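## Task

r1 begins in the laboratory and r2 in the reception; the connecting door is locked, but a service window is open. Get both sample tubes that are in the reception fully seated in the green rack on the laboratory bench, with the rack still on that bench at the end. A tube touching the floor means failure. A robot that topples or ends up leaning also means failure. Finish with both grippers released and the robots moved away; anything held in place only by a robot is not counted as done.

## Robot and tools

Robots: r1 and r2 are identical Hello Robot Stretch 3 units. Each has a two-wheel base (0.33 m long, 0.34 m wide, with a passive rear omni wheel), a mast carrying a lift, and a telescoping arm that sticks out to the robot's RIGHT side. Each has one gripper; there is no second arm. The base cannot strafe, so you move the gripper forward or back by driving. Turning on the spot pivots about the point between the drive wheels, 0.05 m behind the front edge; with the arm retracted and wrist folded the sweep radius is 0.28 m, and an unfolded level wrist reaches past that.

Frames: each robot reports in its own base frame (origin on the floor between the drive wheels, x forward, y left, z up). hand_pose is in that frame, located where the closed fingertips meet; with wrist joints at zero its x axis is up, y points back along the arm toward the mast, z toward the rear. The odometry frame is the base frame at scene start. The two robots do not share a frame, so their relative placement can only be judged from images, lidar_m, wrist_depth_mm and head_depth_mm.

Tool execute_actions: argument actions is a list holding zero or one action. The action is an object keyed by "r1" and/or "r2"; each robot's entry may have base, joints and contact_limits. base holds exactly one command: translate_m (metres, -1 to 1, a relative drive from the base's last reported position, positive forward) or rotate_rad (radians, -3.2 to 3.2, a relative turn, positive counter-clockwise seen from above). joints holds absolute targets by name: lift_m 0 to 1.1 (arm height on the mast), arm_m 0 to 0.52 (extension), wrist_yaw_rad -1.345 to 4.42 (0 along the arm, positive toward the front, 3.0 folded over the base), wrist_pitch_rad -1.57 to 0.451 (0 level, negative tips fingers down), wrist_roll_rad -2.911 to 2.911 (0 fingers side by side), gripper_m -0.089 to 0.179 (bigger is wider; real fingertip gap is 0.007 less when nearly shut, 0.025 less when fully open, zero below 0.007), head_pan_rad -3.953 to 1.73 (0 forward, positive left, -1.57 looks along the arm), head_tilt_rad -1.53 to 0.419 (negative looks down). contact_limits takes only arm_m, a motor effort percentage 1 to 100 at which the arm stops (contact_stop); it also caps holding force until the next action. All motions in one action start together; none runs longer than 15 s. An unknown key or out-of-range number rejects the whole call and nothing moves. Omitted joints or robots may keep pushing toward earlier targets. Optional cameras lists which images to return: r1_head_camera, r1_nav_camera, r1_wrist_camera, r2_head_camera, r2_nav_camera, r2_wrist_camera, or "all"; omitted or null gives all, [] gives none. An empty actions list just reports state and images. If a result reports a stop, later motion calls in the same reply are skipped.

Tool wait: seconds, 0 to 10; commands nothing and returns state and images. Tool zoom_image: camera (a name above) and region [x0, y0, x1, y1] in pixels of that camera's latest full image, origin top-left, at most 504 by 504. Image sizes: head 896x504, nav 672x504 (fisheye), wrist 644x364. Tool finished_scene: scene, the integer number of the scene being ended; irreversible, and the result says whether the task succeeded and gives the next task.

Results: joint_positions (done tolerances: lift and arm ±0.004, wrist yaw/roll ±0.02, pitch ±0.05, gripper ±0.004, head ±0.02); base_status and joint_status (done, off_target meaning stuck short and possibly still pushing, contact_stop, time_out, torque_fault; after the last three the old target is dropped); on_its_own for uncommanded parts, where "held at" is a held target, not the actual position; base_odometry from wheel counts (slip counts as travel), heading -3.142 to 3.142; turned_by_wheels and turned_by_imu since the last result; base_tilt in degrees (forward/right positive, fixed bias up to ~4 degrees); motor_effort in percent with the peak in brackets, noisy and biased; lidar_m, 12 distances in metres in 30-degree sectors starting straight ahead and going counter-clockwise (4th left, 7th behind, 10th right), scanned 0.17 m above the floor, '-' for nothing, blind to clear objects and to its own robot; wrist_depth_mm and head_depth_mm, 7x7 grids of median depth from top left (head grid is sideways). A contact_limits line shows the limit in force, default and maximum. pictures names the image order.

Gripping: command gripper_m below the object's width to hold it (lower squeezes harder); open to at least 0.02 above the touch value to release. Neither reading nor status proves a grasp, so check images. A stalled squeeze eases off; send a new value to re-grip.

Speed: the base is fast (0.30 m/s, 1.9 rad/s) only with lift_m under 0.30, arm_m under 0.03 and wrist_yaw_rad over 2.54; otherwise 0.10 m/s and 0.63 rad/s.

Cautions: never drive a base into the other robot; once touching, even millimetres more is a hard press that fails the run, and nothing in the state reports robot contact. Travel differs between robots by up to 2.5 cm per metre. Fold or unfold the wrist only with lift_m 0.32 to 0.95, wrist_pitch_rad -0.4 and roll near 0; folded, the lift may go down to 0.25. With yaw below -0.4, keep pitch at -0.5 or lower. The arm and lift stop and go slack on firm contact; the base, wrist and head do not and will keep shoving. A long hard push cuts a wrist servo for 10 s. Pushing on something rigid with the gripper above about 0.45 m, pushing again after a contact_stop, driving while hooked on something fixed, or snagging furniture (especially reversing) can tip the robot; undo in small steps, free the gripper, and lower lift to about 0.2 if tilt persists. Keep tubes off the floor, avoid drops and slams, and leave the tubes seated in the rack with grippers open and robots clear before ending.

Each tool is called after "Emit:" in YAML: its name, and indented under it one key for each argument.

## Session

Emit:
execute_actions:
  actions: []

Scene clock: 0.00 s.
r1.base_odometry: x=+0.000 y=+0.000 heading=+0.000 (m, m, rad; r1's odometry frame)
r1.turned_by_wheels: +0.000 (rad since the last result)
r1.turned_by_imu: +0.000 (rad since the last result)
r1.base_tilt: forward=+2.0 right=-0.4 (deg)
r1.lidar_m: 1.38 1.40 1.76 3.24 2.13 0.86 3.40 1.81 1.19 1.10 1.09 1.38
r1.head_depth_mm: 1374 1387 1389 1398 1411 1417 1441 / 1359 1368 1374 1378 1395 1412 1409 / 1339 1350 1358 1366 1371 1395 1402 / 1321 1335 1339 1350 1358 1371 1392 / 1313 1316 1328 1337 1345 1348 1363 / 1287 1304 1310 1316 1330 1331 1339 / 1272 1281 1296 1302 1309 1321 1322
r1.base_status: not commanded
r1.joint_positions: lift_m=+0.475 arm_m=-0.002 wrist_yaw_rad=+3.080 wrist_pitch_rad=-0.583 wrist_roll_rad=+0.002 gripper_m=+0.037 head_pan_rad=+0.001 head_tilt_rad=-0.009
r1.joint_status: not commanded
r1.motor_effort: left_wheel=+0 right_wheel=+0 lift_m=+29 arm_m=-1 wrist_yaw_rad=+1 wrist_pitch_rad=+5 wrist_roll_rad=+0 gripper_m=+1 head_pan_rad=+0 head_tilt_rad=+1 (%)
r1.hand_pose: x=-0.0088 y=+0.0572 z=+0.4523 quat_wxyz=(+0.225, +0.683, +0.182, +0.670) (m; r1's base frame)
r1.wrist_depth_mm: - - - - - - - / - - - - - - - / 924 951 - 930 936 918 928 / 806 797 773 792 789 812 788 / 698 702 687 674 736 682 708 / 610 608 626 622 - 612 619 / 550 560 - - 545 544 543
r2.base_odometry: x=+0.000 y=+0.000 heading=+0.000 (m, m, rad; r2's odometry frame)
r2.turned_by_wheels: +0.000 (rad since the last result)
r2.turned_by_imu: +0.000 (rad since the last result)
r2.base_tilt: forward=+1.3 right=+2.7 (deg)
r2.lidar_m: 1.12 0.95 0.94 1.10 1.06 1.06 1.23 2.05 1.21 1.20 2.25 2.08
r2.head_depth_mm: 1957 2257 2242 2207 2194 2157 2141 / 1868 1928 1896 1872 1853 1831 1812 / 1681 1661 1645 1630 1612 1593 1580 / 1483 1460 1447 1436 1422 1414 1402 / 1317 1305 1299 1279 1274 1263 1254 / 1149 1141 1131 1127 1115 1109 1098 / 1061 1055 1050 1041 1037 1015 1021
r2.base_status: not commanded
r2.joint_positions: lift_m=+0.519 arm_m=-0.001 wrist_yaw_rad=+2.891 wrist_pitch_rad=-0.345 wrist_roll_rad=-0.001 gripper_m=+0.037 head_pan_rad=+0.001 head_tilt_rad=+0.015
r2.joint_status: not commanded
r2.motor_effort: left_wheel=+0 right_wheel=+0 lift_m=+33 arm_m=+0 wrist_yaw_rad=+0 wrist_pitch_rad=+5 wrist_roll_rad=+0 gripper_m=-1 head_pan_rad=-1 head_tilt_rad=+1 (%)
r2.hand_pose: x=+0.0366 y=+0.0822 z=+0.5482 quat_wxyz=(+0.208, +0.706, +0.034, +0.676) (m; r2's base frame)
r2.wrist_depth_mm: - - - - 908 816 741 / - - - - 989 862 768 / - - - - - 918 836 / 973 - - - - - 901 / 968 - - - - - 946 / 803 - 768 823 847 873 904 / 698 688 713 714 720 739 756
pictures: r1_head_camera (sideways: a quarter turn clockwise sets it upright), r1_nav_camera (sideways: a quarter turn counterclockwise sets it upright), r1_wrist_camera, r2_head_camera (sideways: a quarter turn clockwise sets it upright), r2_nav_camera (sideways: a quarter turn counterclockwise sets it upright), r2_wrist_camera
Images, in order (width x height): r1_head_camera 896x504, r1_nav_camera 672x504, r1_wrist_camera 644x364, r2_head_camera 896x504, r2_nav_camera 672x504, r2_wrist_camera 644x364.

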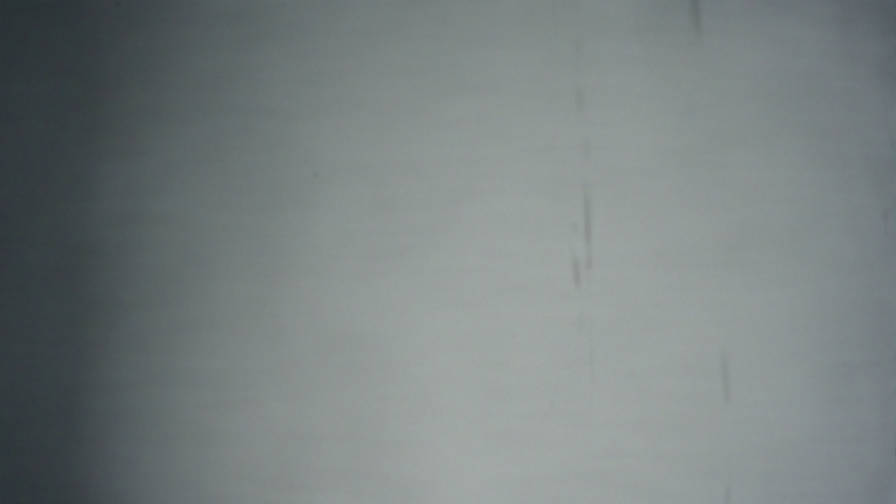

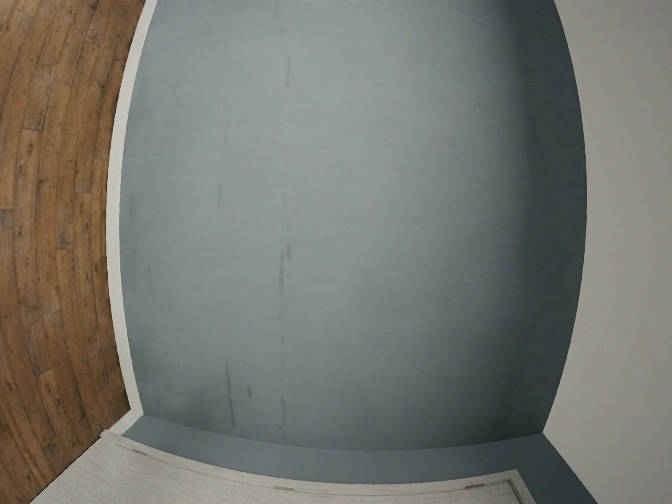

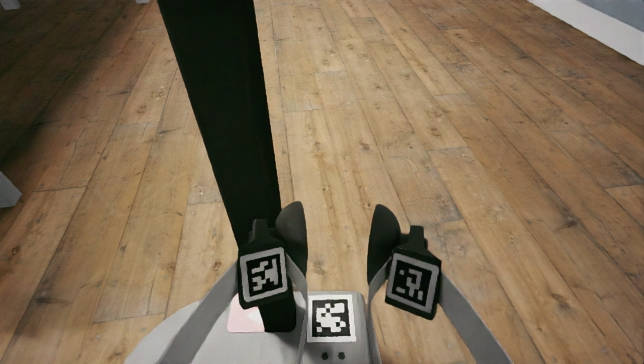

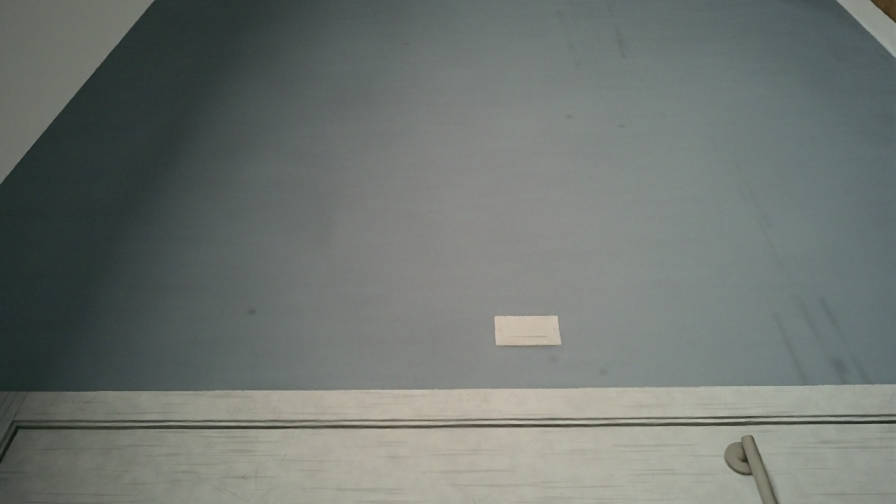

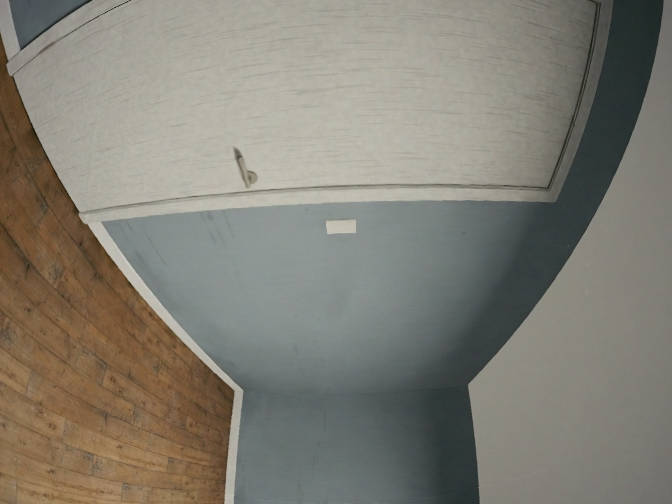

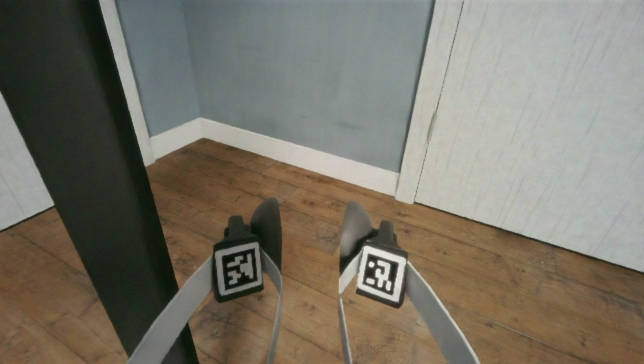

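Emit:
execute_actions:
  actions:
    - {"r1":{"joints":{"head_pan_rad":1.7,"head_tilt_rad":-0.5}},"r2":{"joints":{"head_pan_rad":-1.6,"head_tilt_rad":-0.5}}}
  cameras: ["r1_head_camera","r1_nav_camera","r2_head_camera","r2_nav_camera"]

Emit:
execute_actions:
  actions:
    - {"r1":{"joints":{"head_pan_rad":-3.3,"head_tilt_rad":-0.5}},"r2":{"joints":{"head_pan_rad":-3.3,"head_tilt_rad":-0.5}}}
  cameras: ["r1_head_camera","r1_nav_camera","r2_head_camera","r2_nav_camera"]

Scene clock: 1.80 s.
r1.base_odometry: x=+0.000 y=+0.000 heading=+0.000 (m, m, rad; r1's odometry frame)
r1.turned_by_wheels: +0.000 (rad since the last result)
r1.turned_by_imu: +0.000 (rad since the last result)
r1.base_tilt: forward=+2.0 right=-0.5 (deg)
r1.lidar_m: 1.38 1.40 1.76 3.24 2.15 0.86 3.41 1.81 1.20 1.11 1.09 1.38
r1.head_depth_mm: 2762 2962 3305 2621 1917 1509 1248 / 2735 2981 3336 2634 1921 1523 1249 / 2722 3008 3357 2635 1944 1531 1258 / 2759 3027 3355 2686 1956 1519 1261 / 2699 2982 3289 2728 1950 1541 1263 / 2741 3044 3325 2670 1965 1579 - / 2725 3021 2635 - - - -
r1.base_status: not commanded
r1.joint_positions: lift_m=+0.475 arm_m=-0.002 wrist_yaw_rad=+3.080 wrist_pitch_rad=-0.583 wrist_roll_rad=+0.002 gripper_m=+0.037 head_pan_rad=+1.693 head_tilt_rad=-0.494
r1.joint_status: all done
r1.motor_effort: left_wheel=+0(0) right_wheel=+0(0) lift_m=+29(29) arm_m=-1(0) wrist_yaw_rad=+0(0) wrist_pitch_rad=+5(5) wrist_roll_rad=+0(0) gripper_m=+0(0) head_pan_rad=+3(30) head_tilt_rad=-2(24) (%)
r1.hand_pose: x=-0.0088 y=+0.0572 z=+0.4523 quat_wxyz=(+0.225, +0.683, +0.182, +0.670) (m; r1's base frame)
r1.wrist_depth_mm: - - - - - - - / - - - - - - - / 928 913 - 912 936 967 930 / 796 777 764 800 800 799 802 / 687 704 676 678 718 692 695 / 619 614 628 632 - 610 610 / 554 567 - - 544 553 541
r2.base_odometry: x=+0.000 y=+0.000 heading=+0.000 (m, m, rad; r2's odometry frame)
r2.turned_by_wheels: +0.000 (rad since the last result)
r2.turned_by_imu: +0.001 (rad since the last result)
r2.base_tilt: forward=+1.3 right=+2.7 (deg)
r2.lidar_m: 1.12 0.95 0.94 1.10 1.06 1.06 1.23 2.05 1.21 1.20 2.25 2.07
r2.head_depth_mm: 3543 3708 1820 2480 2042 1670 1378 / 3750 - 1818 1336 1951 1620 1370 / - - 1796 2274 2099 1618 1376 / - - 1701 2484 2108 1664 1375 / - - 1806 2715 2105 1660 1375 / 3645 3915 1951 2822 2096 1667 1377 / 3361 3552 2137 2852 2090 1663 1370
r2.base_status: not commanded
r2.joint_positions: lift_m=+0.519 arm_m=-0.001 wrist_yaw_rad=+2.891 wrist_pitch_rad=-0.345 wrist_roll_rad=-0.001 gripper_m=+0.037 head_pan_rad=-1.593 head_tilt_rad=-0.493
r2.joint_status: all done
r2.motor_effort: left_wheel=-1(0) right_wheel=+0(0) lift_m=+33(33) arm_m=+0(0) wrist_yaw_rad=+0(0) wrist_pitch_rad=+5(5) wrist_roll_rad=+0(0) gripper_m=+0(0) head_pan_rad=-5(59) head_tilt_rad=-2(23) (%)
r2.hand_pose: x=+0.0366 y=+0.0822 z=+0.5482 quat_wxyz=(+0.208, +0.706, +0.034, +0.676) (m; r2's base frame)
r2.wrist_depth_mm: - - - - 908 821 726 / - - - - 996 889 788 / - - - - - 921 819 / 966 - - - - 992 884 / 984 - - - - - 932 / 790 - 783 834 859 872 880 / 690 680 708 733 735 737 744
pictures: r1_head_camera (sideways: a quarter turn clockwise sets it upright), r1_nav_camera (sideways: a quarter turn counterclockwise sets it upright), r2_head_camera (sideways: a quarter turn clockwise sets it upright), r2_nav_camera (sideways: a quarter turn counterclockwise sets it upright)
Images, in order (width x height): r1_head_camera 896x504, r1_nav_camera 672x504, r2_head_camera 896x504, r2_nav_camera 672x504.

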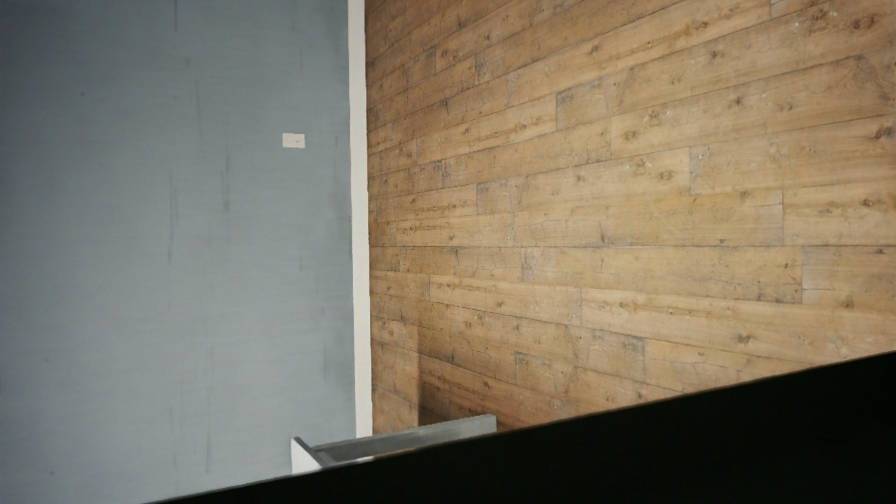

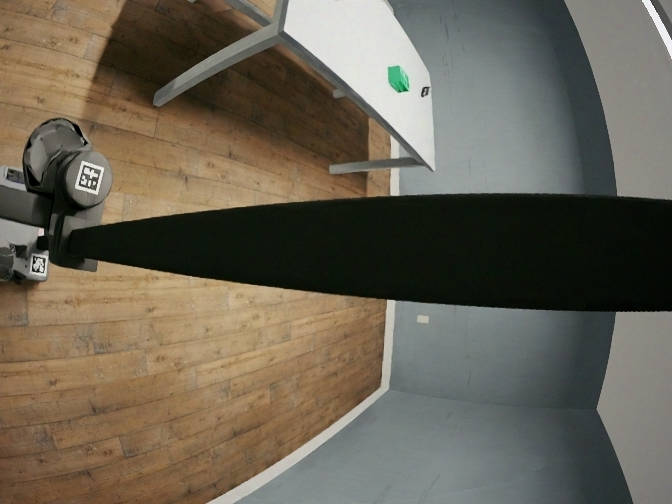

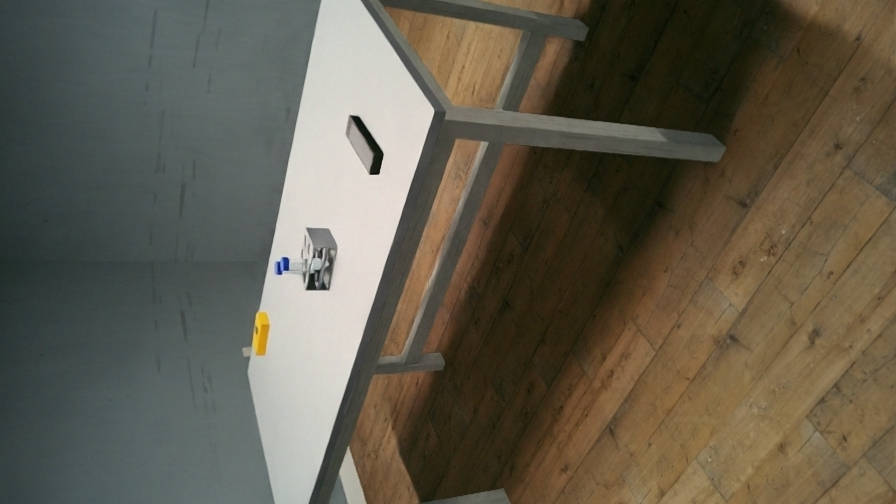

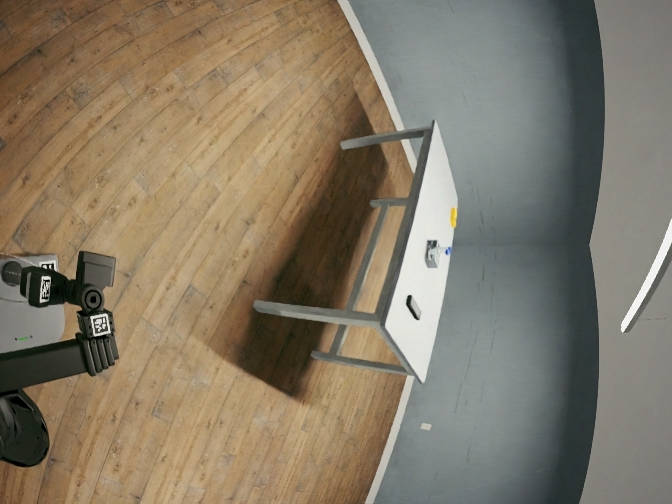

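Scene clock: 4.63 s.
r1.base_odometry: x=+0.000 y=+0.000 heading=+0.000 (m, m, rad; r1's odometry frame)
r1.turned_by_wheels: +0.000 (rad since the last result)
r1.turned_by_imu: +0.000 (rad since the last result)
r1.base_tilt: forward=+2.0 right=-0.5 (deg)
r1.lidar_m: 1.38 1.40 1.75 3.24 2.14 0.86 3.41 1.81 1.19 1.10 1.10 1.38
r1.head_depth_mm: 3277 3653 3892 1074 1042 1207 1246 / 3205 3471 3807 1276 1851 1519 1245 / 3120 3405 3672 2524 1799 1538 1257 / 2996 3256 3645 2640 1952 1536 1259 / 2917 3234 3446 2645 1949 1541 1261 / 2851 3097 3446 2727 1960 1539 1267 / 2768 2965 3314 2703 1977 1555 1271
r1.base_status: not commanded
r1.joint_positions: lift_m=+0.475 arm_m=-0.002 wrist_yaw_rad=+3.080 wrist_pitch_rad=-0.583 wrist_roll_rad=+0.002 gripper_m=+0.037 head_pan_rad=-3.293 head_tilt_rad=-0.494
r1.joint_status: all done
r1.motor_effort: left_wheel=+0(0) right_wheel=+0(0) lift_m=+29(29) arm_m=-1(1) wrist_yaw_rad=+0(0) wrist_pitch_rad=+5(5) wrist_roll_rad=+0(0) gripper_m=+1(0) head_pan_rad=-2(27) head_tilt_rad=-3(1) (%)
r1.hand_pose: x=-0.0088 y=+0.0572 z=+0.4523 quat_wxyz=(+0.225, +0.683, +0.182, +0.670) (m; r1's base frame)
r1.wrist_depth_mm: - - - - - - - / - - - - - - - / 914 933 - 941 957 928 966 / 789 790 769 773 781 785 780 / 695 688 700 704 702 694 684 / 614 603 615 625 - 614 603 / 543 550 - - 547 552 559
r2.base_odometry: x=+0.000 y=+0.000 heading=+0.000 (m, m, rad; r2's odometry frame)
r2.turned_by_wheels: +0.000 (rad since the last result)
r2.turned_by_imu: +0.001 (rad since the last result)
r2.base_tilt: forward=+1.3 right=+2.7 (deg)
r2.lidar_m: 1.12 0.95 0.94 1.10 1.06 1.06 1.23 2.04 1.20 1.20 2.25 2.08
r2.head_depth_mm: 930 992 1065 1146 1224 1328 1375 / 977 1047 1128 1218 1327 1460 1376 / 1029 1109 1197 1300 1418 1559 1377 / 1088 1177 1276 1395 1543 1620 1377 / 1163 - 1383 1503 1678 1660 1377 / - - 1426 1635 1830 1675 1374 / - - 1551 1795 1948 1655 1374
r2.base_status: not commanded
r2.joint_positions: lift_m=+0.519 arm_m=-0.001 wrist_yaw_rad=+2.891 wrist_pitch_rad=-0.345 wrist_roll_rad=-0.001 gripper_m=+0.037 head_pan_rad=-3.293 head_tilt_rad=-0.494
r2.joint_status: all done
r2.motor_effort: left_wheel=+0(0) right_wheel=+1(0) lift_m=+33(33) arm_m=+0(0) wrist_yaw_rad=+0(1) wrist_pitch_rad=+5(5) wrist_roll_rad=+0(0) gripper_m=+0(0) head_pan_rad=-4(56) head_tilt_rad=-2(4) (%)
r2.hand_pose: x=+0.0366 y=+0.0822 z=+0.5482 quat_wxyz=(+0.208, +0.706, +0.034, +0.676) (m; r2's base frame)
r2.wrist_depth_mm: - - - - 947 837 738 / - - - - 945 862 779 / - - - - - 972 805 / - - - - - - 886 / 946 - - - - - 956 / 804 - 779 828 859 847 890 / 695 679 702 698 722 732 751
pictures: r1_head_camera (sideways: a quarter turn clockwise sets it upright), r1_nav_camera (sideways: a quarter turn counterclockwise sets it upright), r2_head_camera (sideways: a quarter turn clockwise sets it upright), r2_nav_camera (sideways: a quarter turn counterclockwise sets it upright)
Images, in order (width x height): r1_head_camera 896x504, r1_nav_camera 672x504, r2_head_camera 896x504, r2_nav_camera 672x504.

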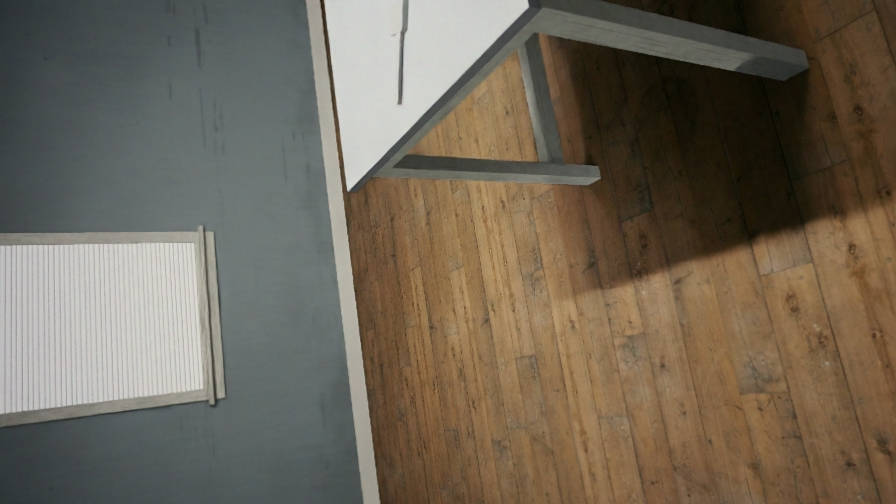

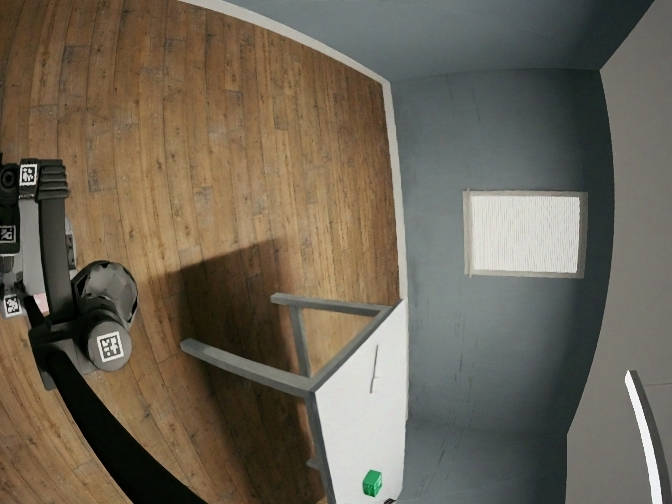

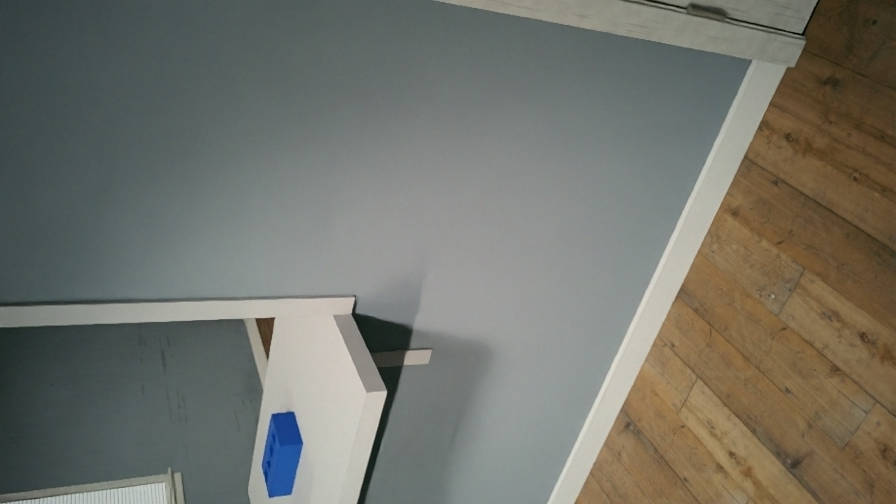

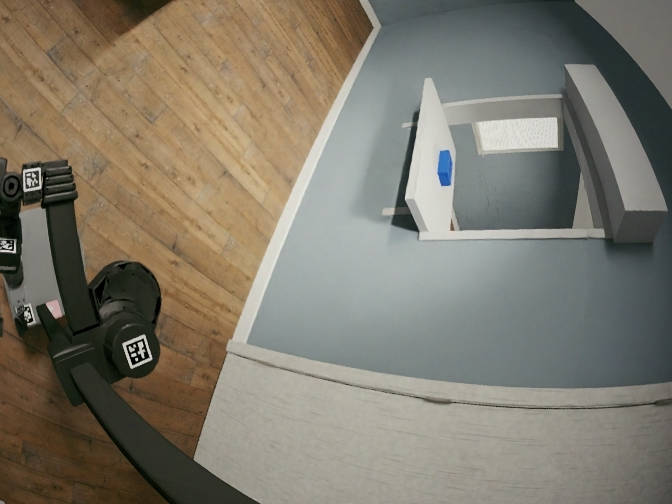

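Emit:
execute_actions:
  actions:
    - {"r1":{"joints":{"head_pan_rad":-2.1,"head_tilt_rad":-0.4}},"r2":{"joints":{"head_pan_rad":-2.75,"head_tilt_rad":-0.35}}}
  cameras: ["r1_head_camera","r1_nav_camera","r2_head_camera","r2_nav_camera"]

Scene clock: 6.23 s.
r1.base_odometry: x=+0.000 y=+0.000 heading=+0.000 (m, m, rad; r1's odometry frame)
r1.turned_by_wheels: +0.000 (rad since the last result)
r1.turned_by_imu: +0.000 (rad since the last result)
r1.base_tilt: forward=+1.9 right=-0.4 (deg)
r1.lidar_m: 1.38 1.40 1.76 3.24 2.14 0.86 3.40 1.81 1.19 1.11 1.09 1.37
r1.head_depth_mm: 1499 1652 1824 2087 2139 1633 1315 / 1467 1573 1661 1839 1983 1645 1316 / - - 1868 1636 1834 1641 1325 / - - - 1446 1624 1660 1332 / - - - 1284 1471 1571 1341 / - - - 1219 1338 1451 1331 / - 1001 1063 1143 1222 1331 1331
r1.base_status: not commanded
r1.joint_positions: lift_m=+0.475 arm_m=-0.002 wrist_yaw_rad=+3.080 wrist_pitch_rad=-0.583 wrist_roll_rad=+0.002 gripper_m=+0.037 head_pan_rad=-2.107 head_tilt_rad=-0.409
r1.joint_status: all done
r1.motor_effort: left_wheel=+0(0) right_wheel=+0(0) lift_m=+29(28) arm_m=+0(0) wrist_yaw_rad=+0(0) wrist_pitch_rad=+5(5) wrist_roll_rad=+0(0) gripper_m=+0(0) head_pan_rad=+2(29) head_tilt_rad=+3(12) (%)
r1.hand_pose: x=-0.0088 y=+0.0572 z=+0.4523 quat_wxyz=(+0.225, +0.683, +0.182, +0.670) (m; r1's base frame)
r1.wrist_depth_mm: - - - - - - - / - - - - - - - / 955 937 - 917 942 933 937 / 788 805 779 814 796 808 792 / 690 688 686 696 700 679 692 / 608 608 615 626 - 606 610 / 550 556 - - 548 548 548
r2.base_odometry: x=+0.000 y=+0.000 heading=+0.000 (m, m, rad; r2's odometry frame)
r2.turned_by_wheels: +0.000 (rad since the last result)
r2.turned_by_imu: +0.000 (rad since the last result)
r2.base_tilt: forward=+1.3 right=+2.7 (deg)
r2.lidar_m: 1.12 0.95 0.94 1.10 1.06 1.06 1.23 2.04 1.21 1.20 2.25 2.07
r2.head_depth_mm: - - - 1381 1588 1652 1534 / - - - 1645 1835 1839 1533 / 1806 1919 2016 2027 2168 1944 1541 / 2085 2211 2326 2502 2462 1926 1532 / 2555 2729 2945 3190 2591 1926 1537 / 3244 3514 3774 3737 2583 1936 1537 / 3291 3494 3675 3715 2602 1933 1533
r2.base_status: not commanded
r2.joint_positions: lift_m=+0.519 arm_m=-0.001 wrist_yaw_rad=+2.891 wrist_pitch_rad=-0.345 wrist_roll_rad=-0.001 gripper_m=+0.037 head_pan_rad=-2.757 head_tilt_rad=-0.359
r2.joint_status: all done
r2.motor_effort: left_wheel=-1(0) right_wheel=+1(0) lift_m=+33(33) arm_m=+0(0) wrist_yaw_rad=+0(1) wrist_pitch_rad=+5(5) wrist_roll_rad=+0(0) gripper_m=+0(0) head_pan_rad=+5(47) head_tilt_rad=+3(11) (%)
r2.hand_pose: x=+0.0366 y=+0.0822 z=+0.5482 quat_wxyz=(+0.208, +0.706, +0.034, +0.676) (m; r2's base frame)
r2.wrist_depth_mm: - - - - 928 841 749 / - - - - 993 843 790 / - - - - - 930 817 / - - - - - 971 884 / 950 - - - - - 910 / 810 - 795 827 861 896 887 / 687 696 707 726 733 734 766
pictures: r1_head_camera (sideways: a quarter turn clockwise sets it upright), r1_nav_camera (sideways: a quarter turn counterclockwise sets it upright), r2_head_camera (sideways: a quarter turn clockwise sets it upright), r2_nav_camera (sideways: a quarter turn counterclockwise sets it upright)
Images, in order (width x height): r1_head_camera 896x504, r1_nav_camera 672x504, r2_head_camera 896x504, r2_nav_camera 672x504.

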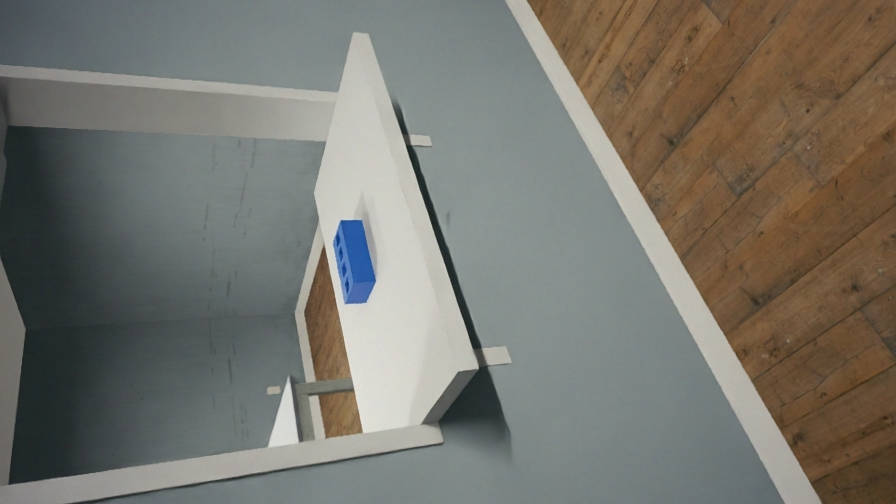

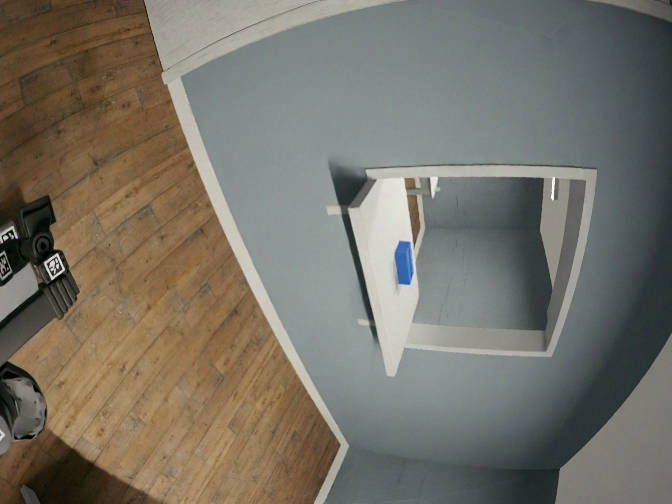

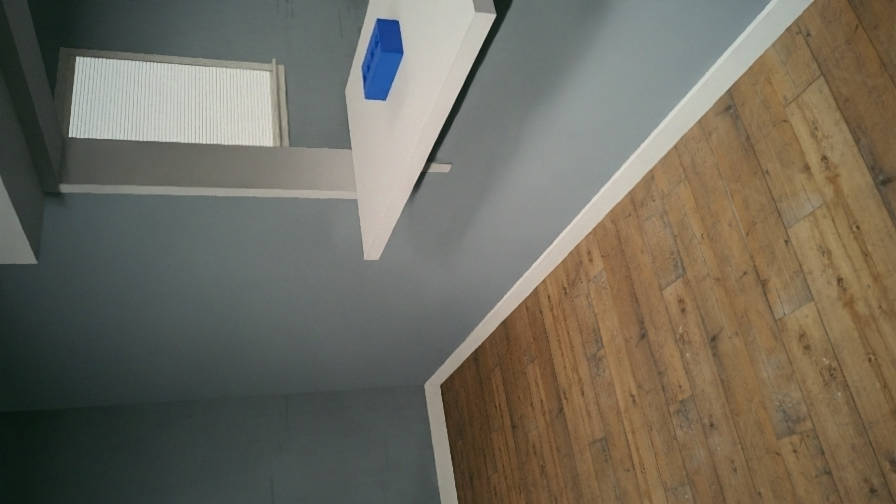

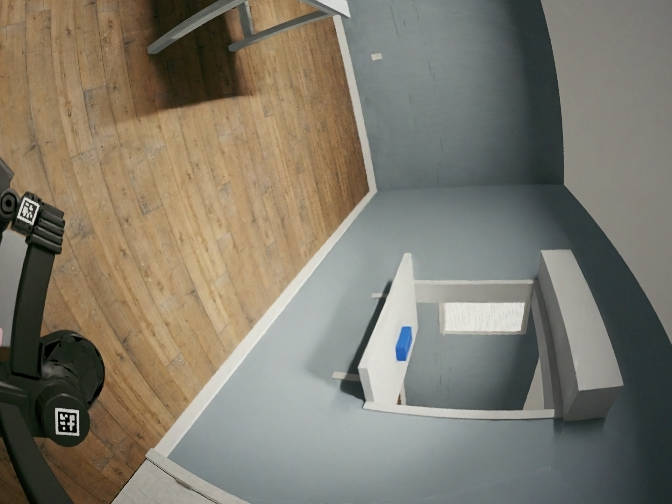

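Emit:
execute_actions:
  actions:
    - {"r1":{"joints":{"head_pan_rad":-3.9,"head_tilt_rad":-0.4,"lift_m":0.26,"wrist_pitch_rad":-0.4,"wrist_yaw_rad":3.0}},"r2":{"base":{"rotate_rad":-1.26},"joints":{"head_pan_rad":-0.35,"head_tilt_rad":-0.35,"lift_m":0.26,"wrist_pitch_rad":-0.4,"wrist_yaw_rad":3.0}}}
  cameras: ["r1_head_camera","r1_nav_camera","r2_head_camera","r2_nav_camera"]

Scene clock: 11.67 s.
r1.base_odometry: x=+0.000 y=+0.000 heading=+0.000 (m, m, rad; r1's odometry frame)
r1.turned_by_wheels: +0.000 (rad since the last result)
r1.turned_by_imu: -0.001 (rad since the last result)
r1.base_tilt: forward=+2.1 right=-0.6 (deg)
r1.lidar_m: 1.38 1.39 1.76 3.24 2.14 0.86 3.41 1.81 1.20 1.11 1.10 1.38
r1.head_depth_mm: - - - - - - - / 3163 3408 3583 - - - - / 3345 3634 2354 1383 2170 1646 1324 / 3608 - - 1298 2070 1646 1330 / 3975 - - 1306 1036 1193 1281 / 3679 3914 - 1293 1873 1681 1328 / 3397 3546 3812 1324 2100 1647 1344
r1.base_status: not commanded
r1.joint_positions: lift_m=+0.260 arm_m=-0.002 wrist_yaw_rad=+3.003 wrist_pitch_rad=-0.420 wrist_roll_rad=+0.002 gripper_m=+0.037 head_pan_rad=-3.893 head_tilt_rad=-0.409
r1.joint_status: all done
r1.motor_effort: left_wheel=+0(0) right_wheel=+0(0) lift_m=+24(25) arm_m=+0(1) wrist_yaw_rad=-2(3) wrist_pitch_rad=+8(8) wrist_roll_rad=+0(0) gripper_m=+1(0) head_pan_rad=-3(29) head_tilt_rad=+3(3) (%)
r1.hand_pose: x=+0.0098 y=+0.0790 z=+0.2725 quat_wxyz=(+0.195, +0.700, +0.099, +0.679) (m; r1's base frame)
r1.wrist_depth_mm: - - - - - - - / - - - - - - - / 804 795 818 808 826 809 827 / 638 648 644 629 637 642 638 / 521 529 - 530 546 524 527 / 457 - - - - 446 450 / - - - - 392 393 394
r2.base_odometry: x=+0.000 y=+0.000 heading=-1.260 (m, m, rad; r2's odometry frame)
r2.turned_by_wheels: -1.260 (rad since the last result)
r2.turned_by_imu: -1.260 (rad since the last result)
r2.base_tilt: forward=+1.3 right=+2.7 (deg)
r2.lidar_m: 2.25 3.20 1.35 0.98 0.95 1.01 1.09 1.06 1.12 1.56 3.75 1.20
r2.head_depth_mm: 3561 3667 3901 1744 2457 1925 1532 / 3772 3941 - 1615 2025 1855 1534 / 3981 - - 1620 2245 1856 1488 / - - - 1615 2472 1925 1532 / - - - 1742 2598 1927 1539 / 3742 3940 - 1892 2593 1924 1535 / 3415 3531 3707 3202 2596 1929 1535
r2.base_status: done
r2.joint_positions: lift_m=+0.260 arm_m=-0.001 wrist_yaw_rad=+2.999 wrist_pitch_rad=-0.413 wrist_roll_rad=-0.001 gripper_m=+0.037 head_pan_rad=-0.357 head_tilt_rad=-0.359
r2.joint_status: all done
r2.motor_effort: left_wheel=+2(10) right_wheel=-1(5) lift_m=+25(28) arm_m=+0(0) wrist_yaw_rad=+1(2) wrist_pitch_rad=+5(5) wrist_roll_rad=+0(0) gripper_m=+0(0) head_pan_rad=+5(58) head_tilt_rad=+3(2) (%)
r2.hand_pose: x=+0.0108 y=+0.0793 z=+0.2741 quat_wxyz=(+0.194, +0.700, +0.096, +0.680) (m; r2's base frame)
r2.wrist_depth_mm: 751 - - - - - - / 779 - - - - - - / 768 - 879 901 938 934 957 / 631 641 670 692 692 720 735 / 523 531 - 557 567 578 595 / 467 - - - 483 482 495 / - - - - 411 420 429
pictures: r1_head_camera (sideways: a quarter turn clockwise sets it upright), r1_nav_camera (sideways: a quarter turn counterclockwise sets it upright), r2_head_camera (sideways: a quarter turn clockwise sets it upright), r2_nav_camera (sideways: a quarter turn counterclockwise sets it upright)
Images, in order (width x height): r1_head_camera 896x504, r1_nav_camera 672x504, r2_head_camera 896x504, r2_nav_camera 672x504.

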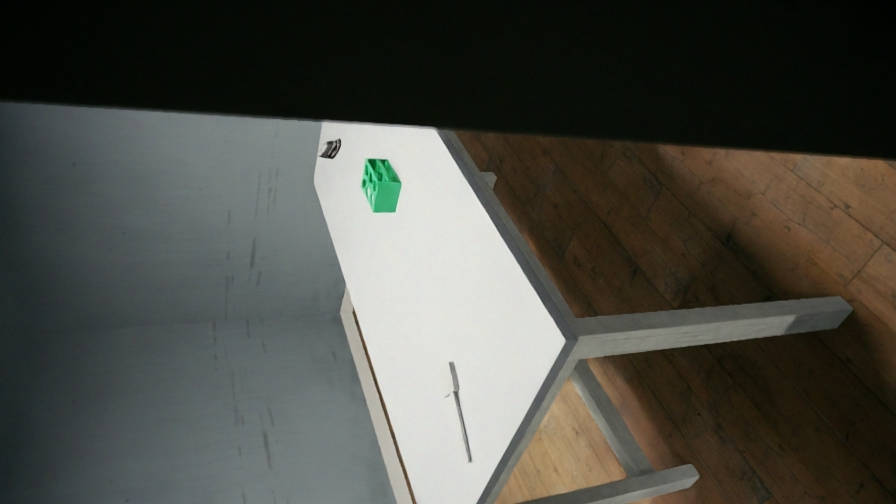

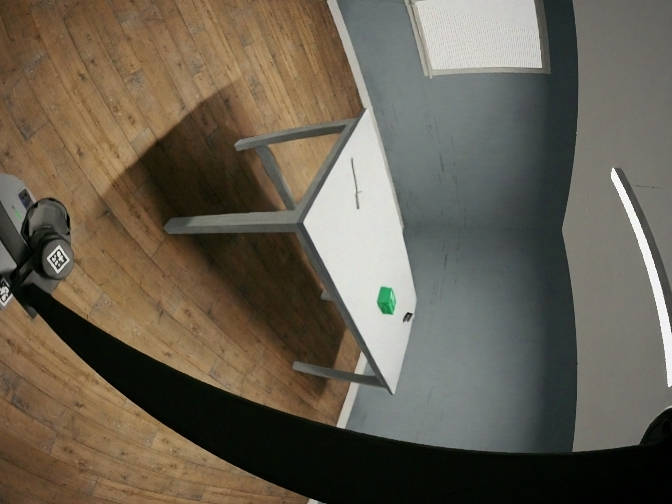

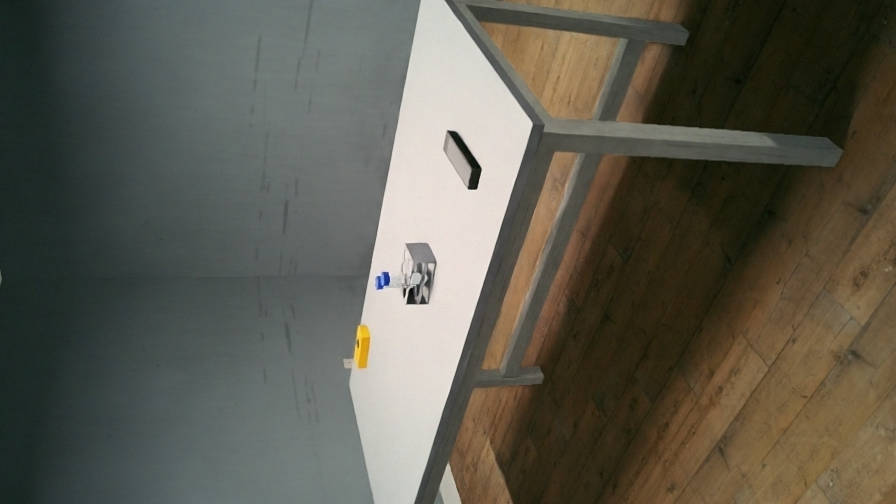

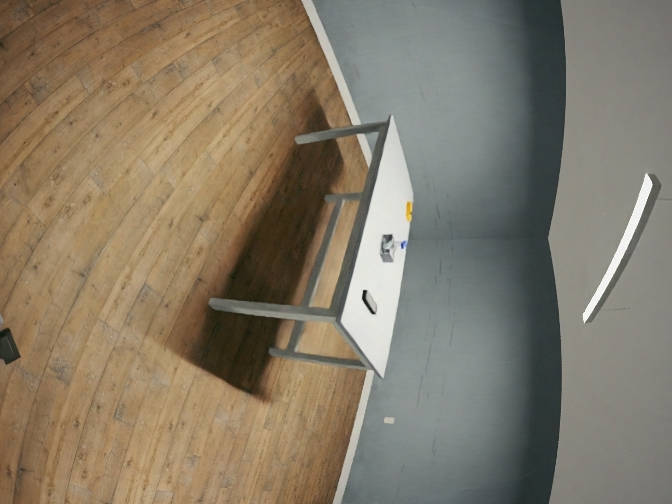

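Emit:
zoom_image:
  camera: "r2_head_camera"
  region: [350, 220, 470, 320]

Emit:
zoom_image:
  camera: "r1_head_camera"
  region: [310, 130, 430, 230]

Region (350, 220, 470, 320) of r2_head_camera's 896x504 image, scaled by 4.200, with more detail than that image has.

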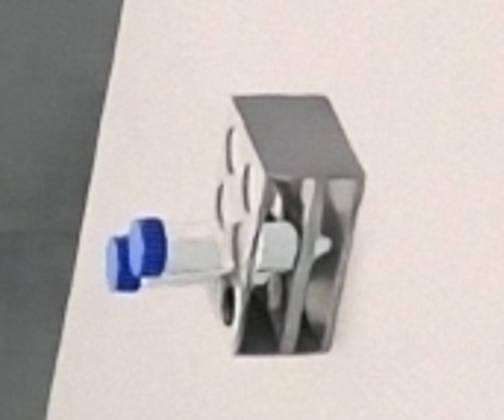

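Region (310, 130, 430, 230) of r1_head_camera's 896x504 image, scaled by 4.200, with more detail than that image has.

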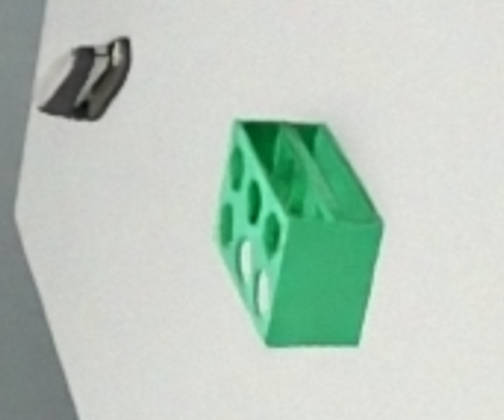

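Emit:
execute_actions:
  actions:
    - {"r1":{"base":{"rotate_rad":0.864},"joints":{"head_pan_rad":-3.0,"head_tilt_rad":-0.5}},"r2":{"base":{"rotate_rad":-0.14}}}
  cameras: []

Emit:
execute_actions:
  actions:
    - {"r1":{"base":{"translate_m":-0.81}},"r2":{"base":{"translate_m":1.0},"joints":{"head_pan_rad":-0.6,"head_tilt_rad":-0.7}}}
  cameras: ["r1_nav_camera","r2_head_camera","r2_nav_camera"]

Scene clock: 16.27 s.
r1.base_odometry: x=+0.000 y=+0.000 heading=+0.864 (m, m, rad; r1's odometry frame)
r1.turned_by_wheels: +0.864 (rad since the last result)
r1.turned_by_imu: +0.864 (rad since the last result)
r1.base_tilt: forward=+2.0 right=-0.4 (deg)
r1.lidar_m: 1.56 2.57 2.09 0.86 1.50 2.42 1.32 1.11 1.10 1.23 1.38 1.38
r1.head_depth_mm: 1574 1780 2054 2334 1913 1507 1244 / 1444 1598 1772 2060 1935 1521 1251 / - - 1611 1806 1902 1523 1243 / - - 1365 1599 1764 1533 1262 / - - 1375 1434 1604 1525 1257 / - - 1391 1303 1444 1501 1260 / - - 1124 1200 1304 1413 1268
r1.base_status: done
r1.joint_positions: lift_m=+0.260 arm_m=-0.002 wrist_yaw_rad=+3.003 wrist_pitch_rad=-0.419 wrist_roll_rad=+0.002 gripper_m=+0.037 head_pan_rad=-3.007 head_tilt_rad=-0.495
r1.joint_status: all done
r1.motor_effort: left_wheel=-1(8) right_wheel=+2(8) lift_m=+23(24) arm_m=+0(1) wrist_yaw_rad=-3(2) wrist_pitch_rad=+8(9) wrist_roll_rad=+0(0) gripper_m=+0(0) head_pan_rad=+2(28) head_tilt_rad=-2(11) (%)
r1.hand_pose: x=+0.0098 y=+0.0790 z=+0.2726 quat_wxyz=(+0.195, +0.700, +0.099, +0.679) (m; r1's base frame)
r1.wrist_depth_mm: - - - - - - - / - - 960 - - - - / 790 809 795 803 795 808 816 / 634 637 637 637 639 658 650 / 518 515 - 532 540 529 523 / 464 - - - - 450 454 / - - - - 392 392 394
r2.base_odometry: x=+0.000 y=+0.000 heading=-1.400 (m, m, rad; r2's odometry frame)
r2.turned_by_wheels: -0.140 (rad since the last result)
r2.turned_by_imu: -0.138 (rad since the last result)
r2.base_tilt: forward=+1.3 right=+2.7 (deg)
r2.lidar_m: 2.17 3.19 1.57 1.03 0.94 0.95 1.14 1.06 1.06 1.38 2.92 1.20
r2.head_depth_mm: 3380 3506 3706 3785 2566 1921 1534 / 3520 3690 3910 3197 2357 1919 1533 / 3688 3906 - 1617 2455 1934 1531 / 3904 - - 1619 1361 1804 1497 / - - - 1616 2380 1928 1534 / - - - 1616 2454 1929 1546 / 3833 - - 1750 2593 1929 1533
r2.base_status: done
r2.joint_positions: lift_m=+0.260 arm_m=-0.001 wrist_yaw_rad=+2.999 wrist_pitch_rad=-0.413 wrist_roll_rad=-0.001 gripper_m=+0.037 head_pan_rad=-0.357 head_tilt_rad=-0.359
r2.joint_status: not commanded
r2.motor_effort: left_wheel=+2(11) right_wheel=-1(4) lift_m=+26(25) arm_m=+0(0) wrist_yaw_rad=+1(1) wrist_pitch_rad=+5(4) wrist_roll_rad=+0(0) gripper_m=+0(0) head_pan_rad=+5(5) head_tilt_rad=+3(3) (%)
r2.hand_pose: x=+0.0108 y=+0.0793 z=+0.2741 quat_wxyz=(+0.194, +0.700, +0.096, +0.680) (m; r2's base frame)
r2.wrist_depth_mm: 746 - - - - - - / 803 - - - - - - / 780 - 852 914 921 946 973 / 634 642 676 678 714 719 760 / 519 526 - 548 575 582 593 / 464 - - - 488 486 496 / - - - - 406 419 424
pictures: none
No camera images: the call's "cameras" was empty. Leave "cameras" out to get every camera's image.

Scene clock: 21.27 s.
r1.base_odometry: x=-0.526 y=-0.616 heading=+0.864 (m, m, rad; r1's odometry frame)
r1.turned_by_wheels: +0.000 (rad since the last result)
r1.turned_by_imu: -0.005 (rad since the last result)
r1.base_tilt: forward=+2.0 right=-0.5 (deg)
r1.lidar_m: 2.23 3.70 1.10 1.31 2.79 1.24 0.67 0.56 0.56 0.63 0.98 1.99
r1.head_depth_mm: 780 879 1012 848 1428 1500 1248 / 744 810 896 851 705 1392 1254 / 3325 3613 1087 856 652 1193 1252 / 3744 - - 861 633 1024 1160 / - - - 867 633 532 1028 / - - - 766 636 501 894 / - - - 875 640 502 784
r1.base_status: done
r1.joint_positions: lift_m=+0.260 arm_m=-0.002 wrist_yaw_rad=+3.002 wrist_pitch_rad=-0.419 wrist_roll_rad=+0.002 gripper_m=+0.037 head_pan_rad=-3.007 head_tilt_rad=-0.495
r1.joint_status: not commanded
r1.motor_effort: left_wheel=-1(10) right_wheel=+1(4) lift_m=+24(24) arm_m=-1(0) wrist_yaw_rad=-2(2) wrist_pitch_rad=+8(9) wrist_roll_rad=+0(0) gripper_m=+0(1) head_pan_rad=+3(2) head_tilt_rad=-2(2) (%)
r1.hand_pose: x=+0.0099 y=+0.0791 z=+0.2727 quat_wxyz=(+0.195, +0.701, +0.099, +0.679) (m; r1's base frame)
r1.wrist_depth_mm: - - - - - - - / - - - - - - - / 775 792 815 790 823 800 827 / 626 639 635 635 647 641 653 / 521 526 - 540 549 534 536 / 468 - - - - 454 456 / - - - - 392 389 394
r2.base_odometry: x=+0.170 y=-0.985 heading=-1.400 (m, m, rad; r2's odometry frame)
r2.turned_by_wheels: +0.000 (rad since the last result)
r2.turned_by_imu: +0.003 (rad since the last result)
r2.base_tilt: forward=+1.3 right=+2.7 (deg)
r2.lidar_m: 1.28 1.28 2.45 1.69 1.53 1.56 2.00 1.87 1.89 0.50 0.51 1.12
r2.head_depth_mm: 2732 3028 1094 816 688 1331 1230 / 2785 3103 1092 843 686 1359 1224 / 2865 3209 1094 841 686 1383 1228 / 2950 3257 1086 840 685 1424 1229 / 3037 3338 1085 821 703 1411 1220 / 3137 3397 1082 837 721 1416 1221 / 3214 3518 1083 835 739 1413 1221
r2.base_status: done
r2.joint_positions: lift_m=+0.260 arm_m=-0.001 wrist_yaw_rad=+2.999 wrist_pitch_rad=-0.413 wrist_roll_rad=-0.001 gripper_m=+0.037 head_pan_rad=-0.593 head_tilt_rad=-0.692
r2.joint_status: all done
r2.motor_effort: left_wheel=+2(14) right_wheel=-1(3) lift_m=+26(26) arm_m=+0(0) wrist_yaw_rad=+0(1) wrist_pitch_rad=+5(5) wrist_roll_rad=+0(0) gripper_m=+0(0) head_pan_rad=-5(33) head_tilt_rad=-4(17) (%)
r2.hand_pose: x=+0.0106 y=+0.0793 z=+0.2740 quat_wxyz=(+0.194, +0.700, +0.096, +0.680) (m; r2's base frame)
r2.wrist_depth_mm: - - - - - - - / - - - - - - - / 820 - 843 898 946 958 996 / 630 636 660 704 694 711 724 / 520 532 - 559 581 575 600 / 464 - - - 486 484 495 / - - - - 413 418 422
pictures: r1_nav_camera (sideways: a quarter turn counterclockwise sets it upright), r2_head_camera (sideways: a quarter turn clockwise sets it upright), r2_nav_camera (sideways: a quarter turn counterclockwise sets it upright)
Images, in order (width x height): r1_nav_camera 672x504, r2_head_camera 896x504, r2_nav_camera 672x504.

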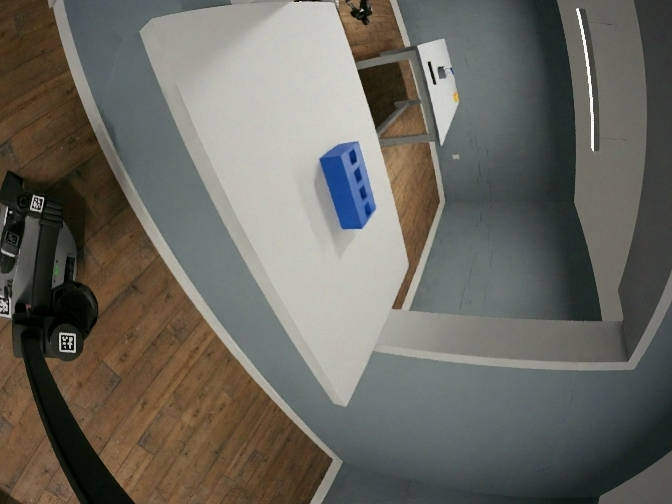

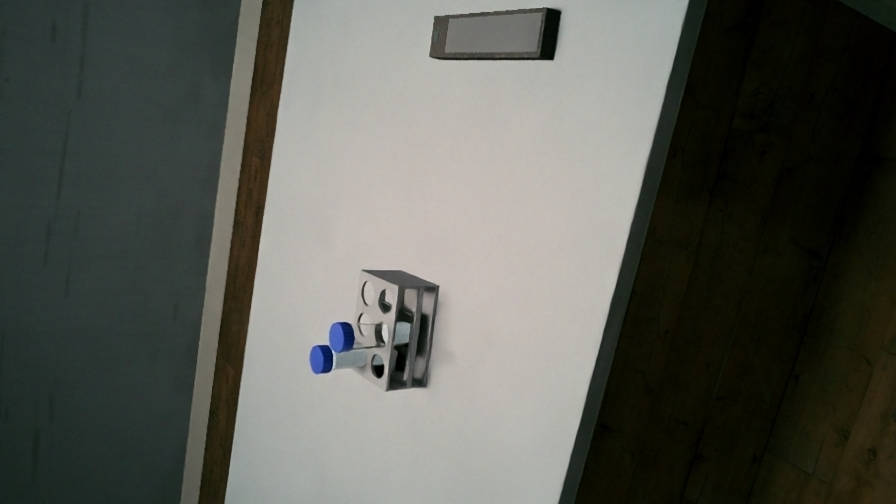

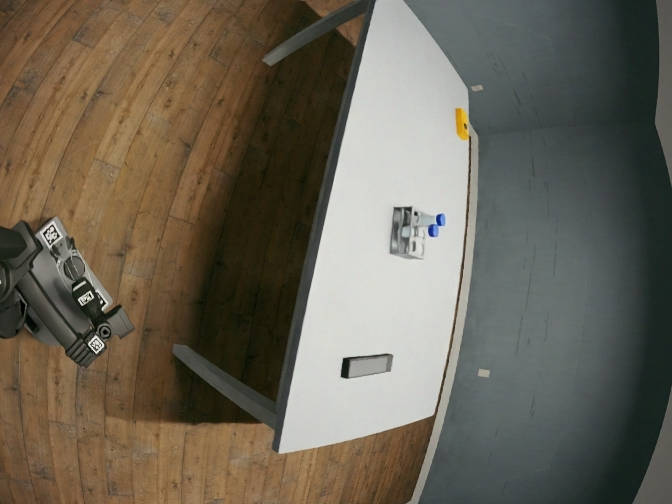

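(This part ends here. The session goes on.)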